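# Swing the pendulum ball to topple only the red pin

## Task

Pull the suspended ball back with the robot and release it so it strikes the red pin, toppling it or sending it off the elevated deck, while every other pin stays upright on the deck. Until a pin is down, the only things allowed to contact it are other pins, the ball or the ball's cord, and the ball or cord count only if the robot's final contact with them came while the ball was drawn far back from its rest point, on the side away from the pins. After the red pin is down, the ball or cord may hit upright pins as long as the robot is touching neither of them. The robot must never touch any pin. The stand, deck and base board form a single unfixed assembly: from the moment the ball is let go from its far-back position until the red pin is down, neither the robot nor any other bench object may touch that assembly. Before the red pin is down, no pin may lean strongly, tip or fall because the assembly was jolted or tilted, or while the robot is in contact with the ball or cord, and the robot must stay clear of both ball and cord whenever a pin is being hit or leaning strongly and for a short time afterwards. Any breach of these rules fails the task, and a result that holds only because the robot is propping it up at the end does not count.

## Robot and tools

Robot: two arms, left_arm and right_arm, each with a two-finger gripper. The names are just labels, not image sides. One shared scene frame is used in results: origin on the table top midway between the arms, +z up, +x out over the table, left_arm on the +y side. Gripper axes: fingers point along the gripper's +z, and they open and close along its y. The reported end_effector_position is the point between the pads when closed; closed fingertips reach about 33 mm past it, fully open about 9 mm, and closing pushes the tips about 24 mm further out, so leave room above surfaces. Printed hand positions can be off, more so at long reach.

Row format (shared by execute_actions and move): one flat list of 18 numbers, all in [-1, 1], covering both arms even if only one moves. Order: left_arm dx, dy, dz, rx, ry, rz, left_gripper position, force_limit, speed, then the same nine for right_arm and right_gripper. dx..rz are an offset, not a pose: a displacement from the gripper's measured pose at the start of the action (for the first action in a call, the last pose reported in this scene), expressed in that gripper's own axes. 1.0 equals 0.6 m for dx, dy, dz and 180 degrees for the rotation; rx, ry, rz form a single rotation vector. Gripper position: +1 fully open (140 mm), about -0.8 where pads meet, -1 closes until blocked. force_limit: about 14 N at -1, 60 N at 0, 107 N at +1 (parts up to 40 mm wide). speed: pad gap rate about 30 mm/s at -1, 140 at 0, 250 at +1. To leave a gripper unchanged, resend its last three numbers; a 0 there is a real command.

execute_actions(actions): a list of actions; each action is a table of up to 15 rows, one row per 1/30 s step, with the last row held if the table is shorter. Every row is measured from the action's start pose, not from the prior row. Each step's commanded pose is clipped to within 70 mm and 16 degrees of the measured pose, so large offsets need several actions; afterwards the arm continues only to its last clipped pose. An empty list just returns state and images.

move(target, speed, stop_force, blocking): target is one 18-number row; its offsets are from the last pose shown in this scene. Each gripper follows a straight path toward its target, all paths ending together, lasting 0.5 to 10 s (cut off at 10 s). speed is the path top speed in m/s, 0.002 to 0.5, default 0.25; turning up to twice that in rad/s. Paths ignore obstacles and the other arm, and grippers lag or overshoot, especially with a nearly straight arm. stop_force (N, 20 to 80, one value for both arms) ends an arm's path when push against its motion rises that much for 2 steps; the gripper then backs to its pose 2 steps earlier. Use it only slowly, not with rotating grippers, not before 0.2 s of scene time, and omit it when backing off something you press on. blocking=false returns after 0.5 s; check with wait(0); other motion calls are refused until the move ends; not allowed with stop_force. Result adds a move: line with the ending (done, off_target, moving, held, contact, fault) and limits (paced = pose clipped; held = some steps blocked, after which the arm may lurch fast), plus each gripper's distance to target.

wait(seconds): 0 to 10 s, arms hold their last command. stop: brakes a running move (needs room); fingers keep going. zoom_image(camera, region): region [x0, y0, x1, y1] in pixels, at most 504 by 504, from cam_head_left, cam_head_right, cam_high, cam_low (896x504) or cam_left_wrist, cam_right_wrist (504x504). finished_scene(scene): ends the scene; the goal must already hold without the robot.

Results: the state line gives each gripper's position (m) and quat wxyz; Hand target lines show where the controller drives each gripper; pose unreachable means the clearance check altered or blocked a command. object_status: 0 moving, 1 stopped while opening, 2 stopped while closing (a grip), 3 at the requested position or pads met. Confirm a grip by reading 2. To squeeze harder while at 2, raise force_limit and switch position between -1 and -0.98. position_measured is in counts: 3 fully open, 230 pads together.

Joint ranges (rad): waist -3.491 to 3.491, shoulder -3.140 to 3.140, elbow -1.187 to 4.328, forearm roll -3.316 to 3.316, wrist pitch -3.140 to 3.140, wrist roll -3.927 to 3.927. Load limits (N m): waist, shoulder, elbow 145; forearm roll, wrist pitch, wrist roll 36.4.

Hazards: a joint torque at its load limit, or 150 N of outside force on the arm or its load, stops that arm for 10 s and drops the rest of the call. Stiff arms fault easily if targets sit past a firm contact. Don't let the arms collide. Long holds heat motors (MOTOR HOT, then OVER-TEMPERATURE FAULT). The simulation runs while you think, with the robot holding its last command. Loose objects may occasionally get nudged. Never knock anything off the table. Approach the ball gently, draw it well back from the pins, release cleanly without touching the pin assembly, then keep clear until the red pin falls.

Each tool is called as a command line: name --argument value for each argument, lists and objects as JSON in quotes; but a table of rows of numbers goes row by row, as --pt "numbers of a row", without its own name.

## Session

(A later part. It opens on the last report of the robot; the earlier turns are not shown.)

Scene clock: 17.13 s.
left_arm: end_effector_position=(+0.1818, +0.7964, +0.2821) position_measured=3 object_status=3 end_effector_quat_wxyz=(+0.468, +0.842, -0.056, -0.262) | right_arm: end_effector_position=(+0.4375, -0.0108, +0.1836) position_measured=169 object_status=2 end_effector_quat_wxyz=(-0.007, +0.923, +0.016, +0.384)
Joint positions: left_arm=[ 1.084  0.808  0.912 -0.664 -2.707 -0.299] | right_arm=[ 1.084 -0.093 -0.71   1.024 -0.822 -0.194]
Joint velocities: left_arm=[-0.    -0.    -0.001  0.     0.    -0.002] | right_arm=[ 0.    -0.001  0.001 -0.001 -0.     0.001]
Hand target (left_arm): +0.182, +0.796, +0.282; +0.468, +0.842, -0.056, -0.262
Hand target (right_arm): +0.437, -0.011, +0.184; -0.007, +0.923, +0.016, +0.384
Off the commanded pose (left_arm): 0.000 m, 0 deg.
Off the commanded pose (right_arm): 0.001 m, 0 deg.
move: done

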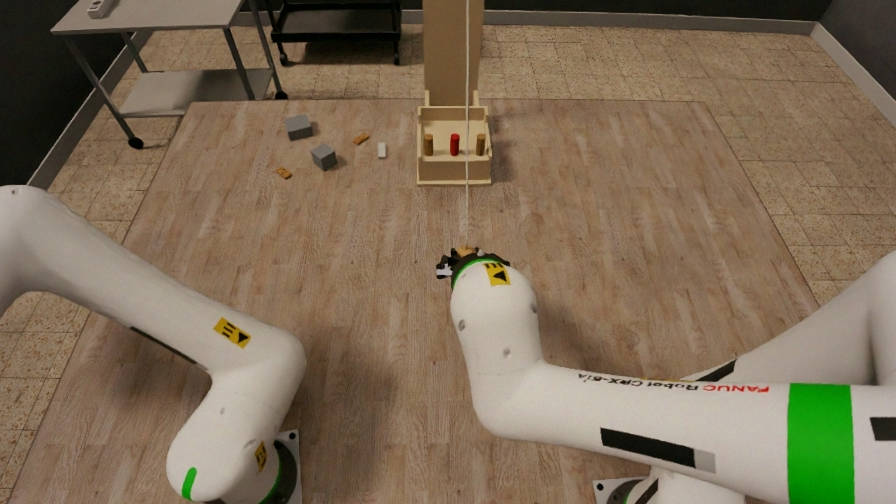

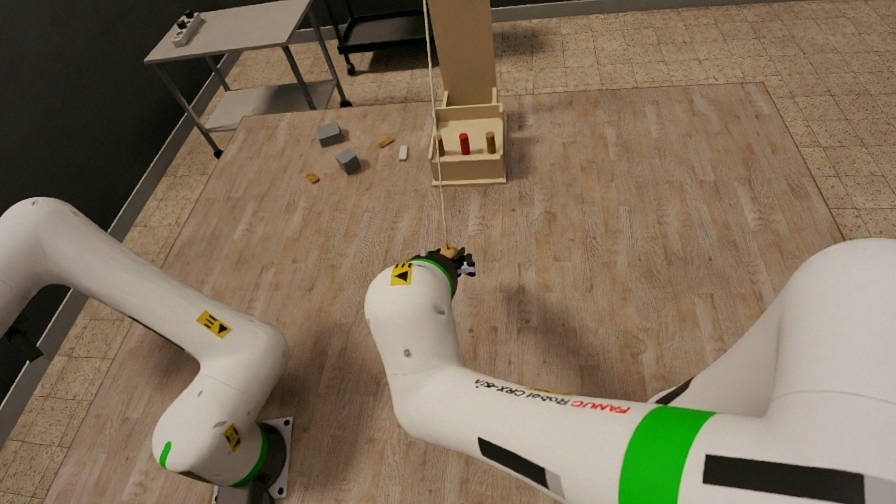

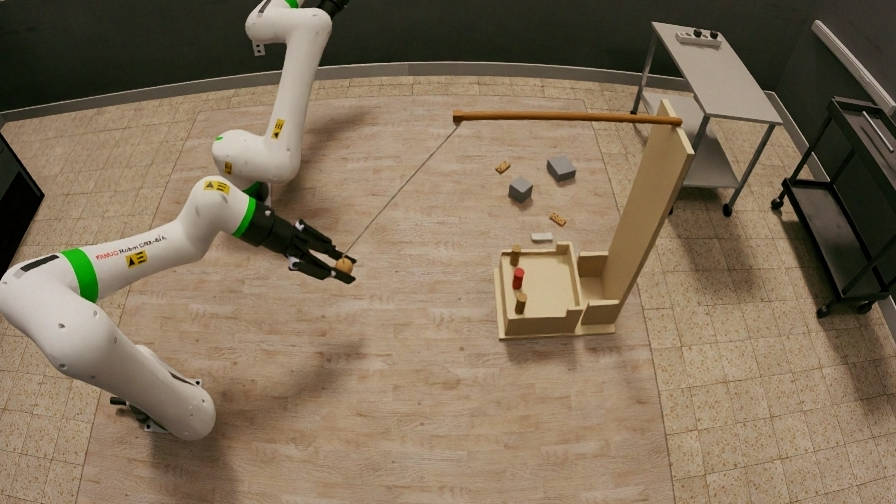

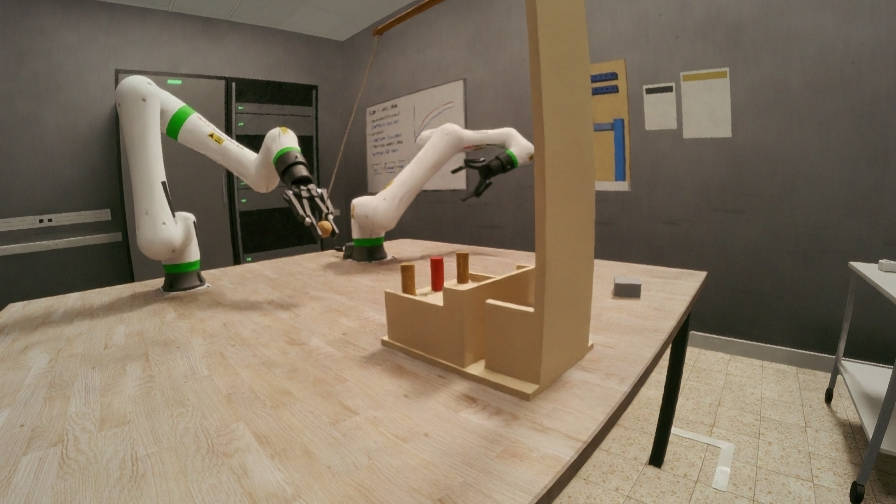

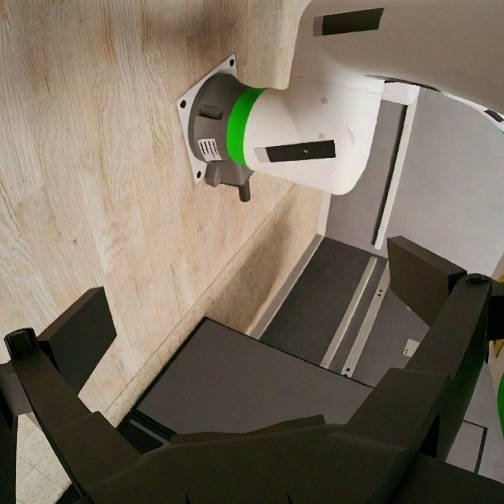

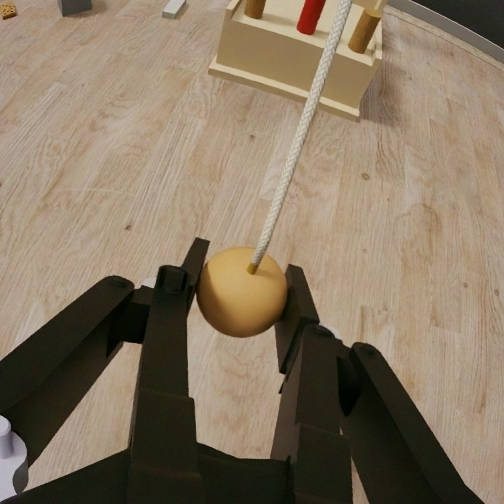

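execute_actions --actions '[[[0,0,0,0,0,0,1,0,0,0,0,0,0,0,0,1,-0.6,1]],[[0,0,0,0,0,0,1,0,0,-0.05,0,-0.1,0,0,0,1,-0.6,1]],[[0,0,0,0,0,0,1,0,0,0,0,0,0,0,0,1,-0.6,1]]]'

wait --seconds 8

Scene clock: 21.13 s.
left_arm: end_effector_position=(+0.1818, +0.7964, +0.2821) position_measured=3 object_status=3 end_effector_quat_wxyz=(+0.468, +0.842, -0.056, -0.262) | right_arm: end_effector_position=(+0.3736, -0.0130, +0.2046) position_measured=3 object_status=3 end_effector_quat_wxyz=(-0.007, +0.923, +0.016, +0.384)
Joint positions: left_arm=[ 1.084  0.808  0.912 -0.664 -2.707 -0.299] | right_arm=[ 1.275 -0.208 -0.746  0.937 -0.999 -0.223]
Joint velocities: left_arm=[ 0.     0.     0.001  0.     0.    -0.001] | right_arm=[-0.    -0.001 -0.001  0.001  0.    -0.001]
Hand target (left_arm): +0.182, +0.796, +0.282; +0.468, +0.842, -0.056, -0.262
Hand target (right_arm): +0.374, -0.013, +0.205; -0.007, +0.923, +0.016, +0.384
Off the commanded pose (left_arm): 0.000 m, 0 deg.
Off the commanded pose (right_arm): 0.000 m, 0 deg.

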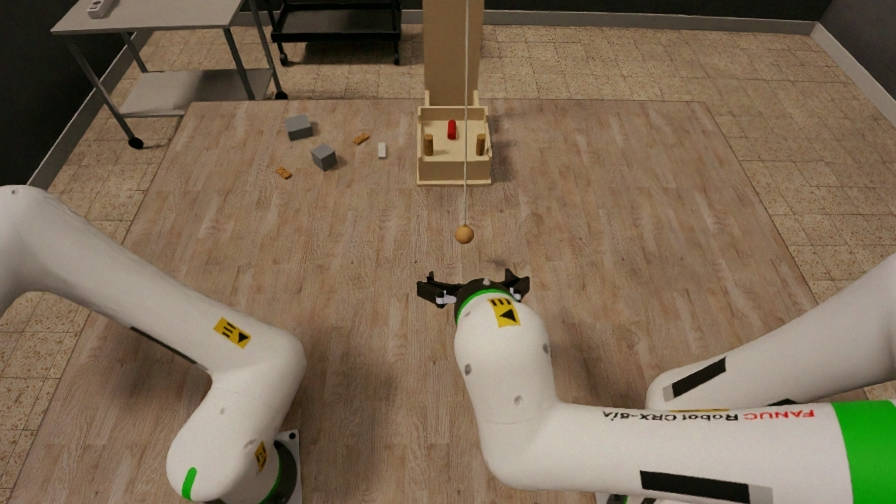

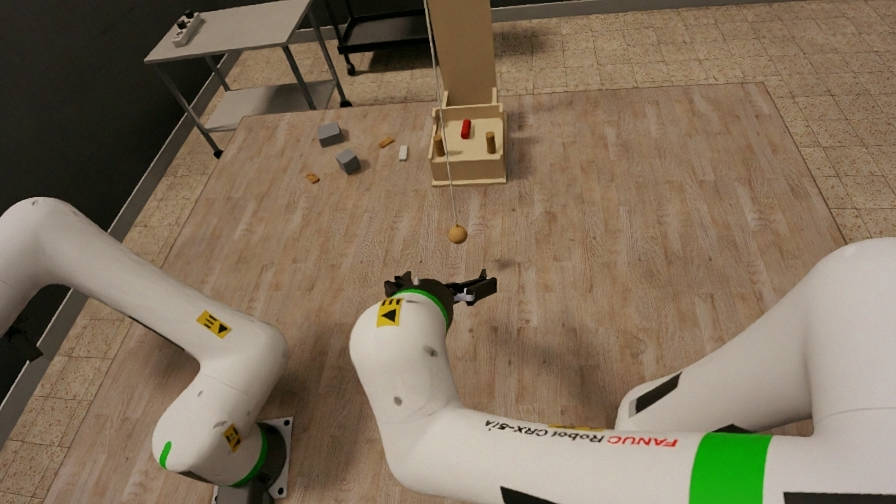

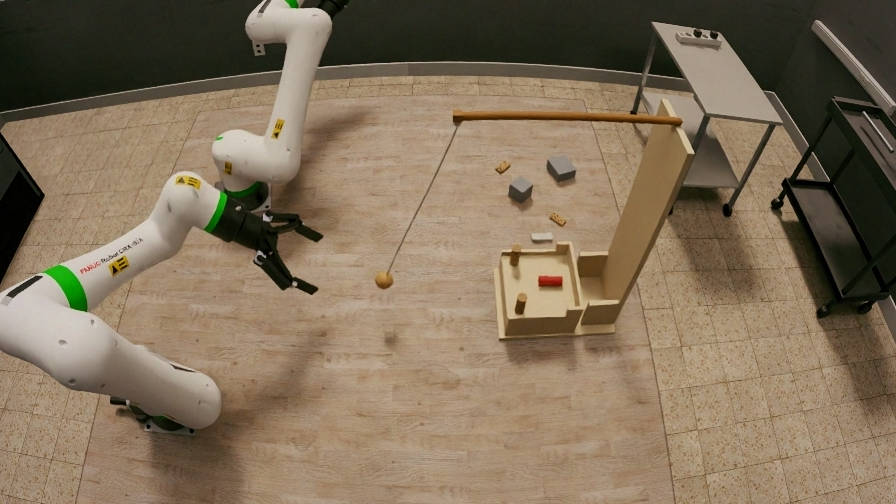

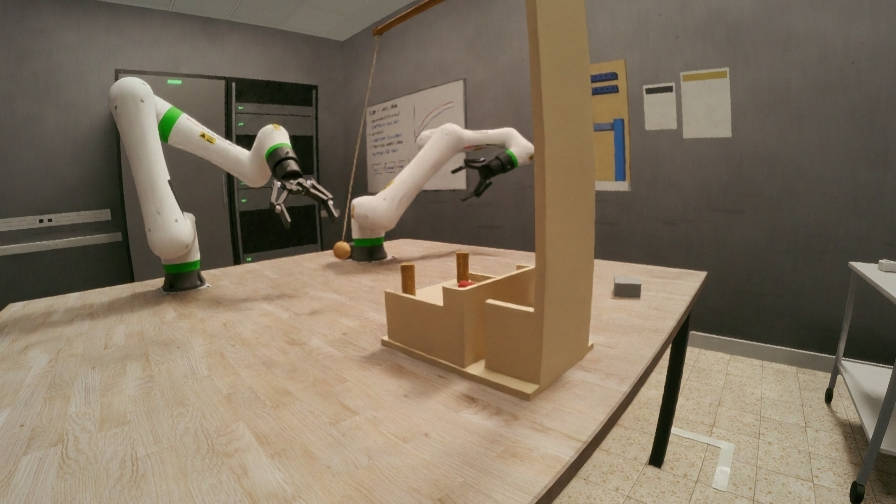

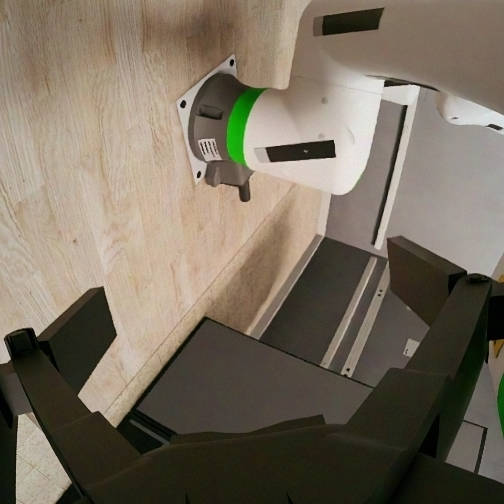

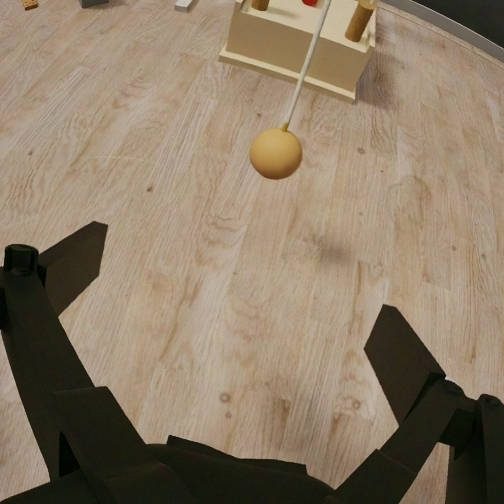

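Scene clock: 29.13 s.
left_arm: end_effector_position=(+0.1818, +0.7964, +0.2821) position_measured=3 object_status=3 end_effector_quat_wxyz=(+0.468, +0.842, -0.056, -0.262) | right_arm: end_effector_position=(+0.3737, -0.0131, +0.2046) position_measured=3 object_status=3 end_effector_quat_wxyz=(-0.007, +0.923, +0.016, +0.384)
Joint positions: left_arm=[ 1.084  0.808  0.912 -0.664 -2.707 -0.299] | right_arm=[ 1.275 -0.208 -0.746  0.937 -0.999 -0.223]
Joint velocities: left_arm=[ 0.    -0.    -0.001  0.     0.001 -0.001] | right_arm=[-0.001  0.002  0.001  0.    -0.     0.   ]
Hand target (left_arm): +0.182, +0.796, +0.282; +0.468, +0.842, -0.056, -0.262
Hand target (right_arm): +0.374, -0.013, +0.205; -0.007, +0.923, +0.016, +0.384
Off the commanded pose (left_arm): 0.000 m, 0 deg.
Off the commanded pose (right_arm): 0.000 m, 0 deg.
wait: 8.00 s; at rest by 0.17 s

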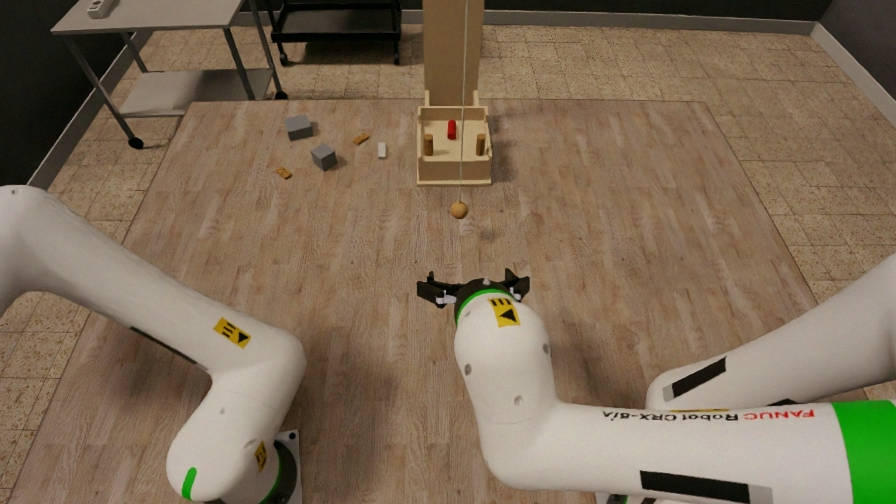

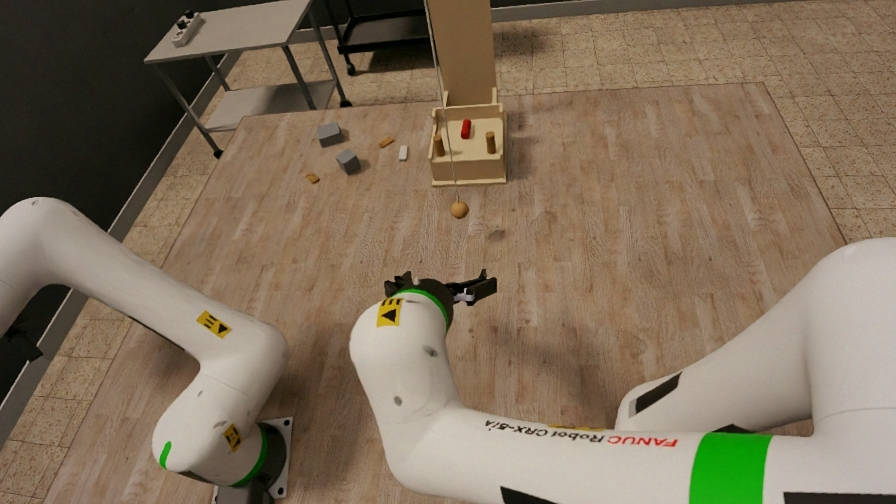

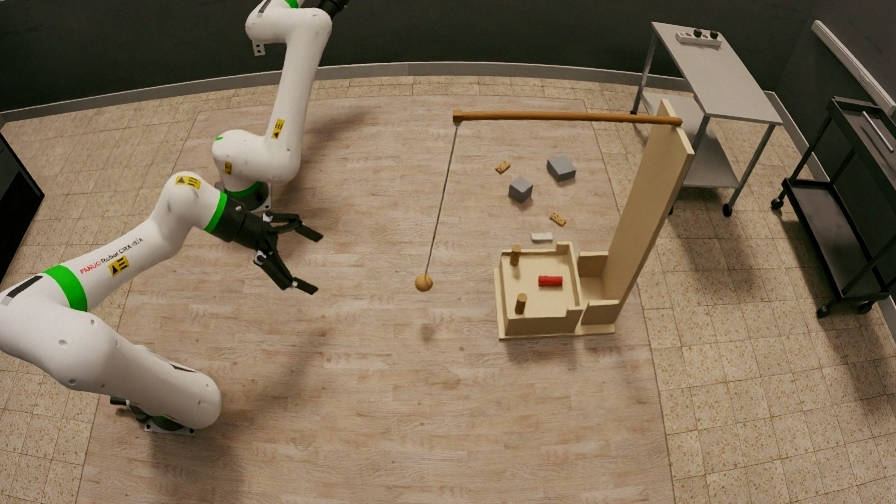

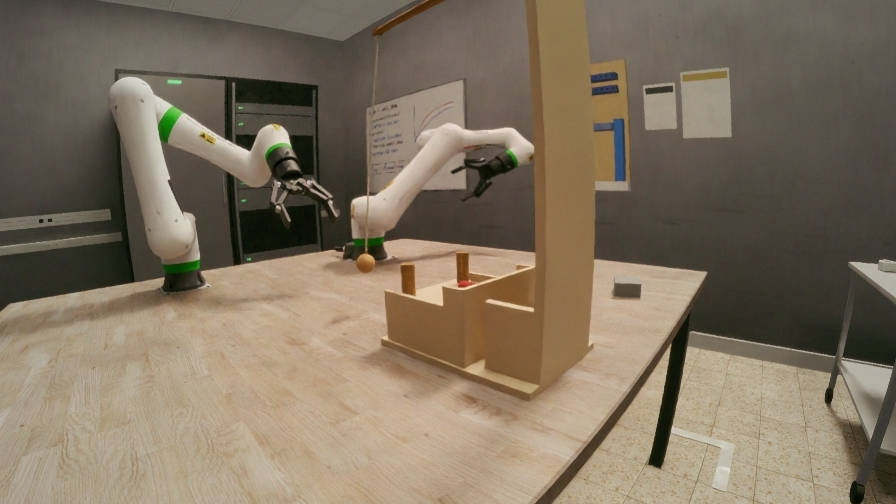

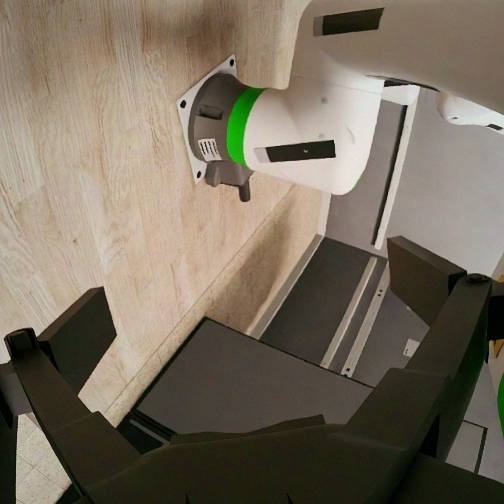

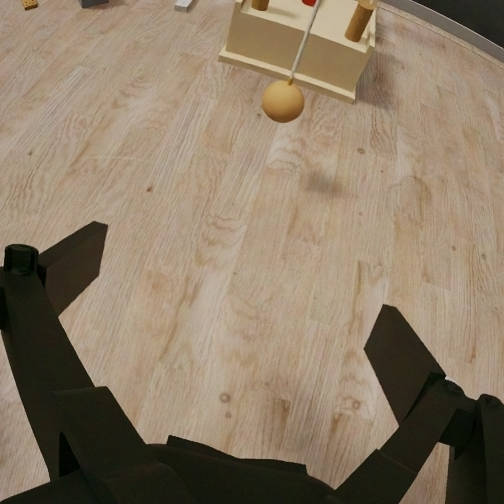

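finished_scene --scene 2

The scene is finished: the task was done.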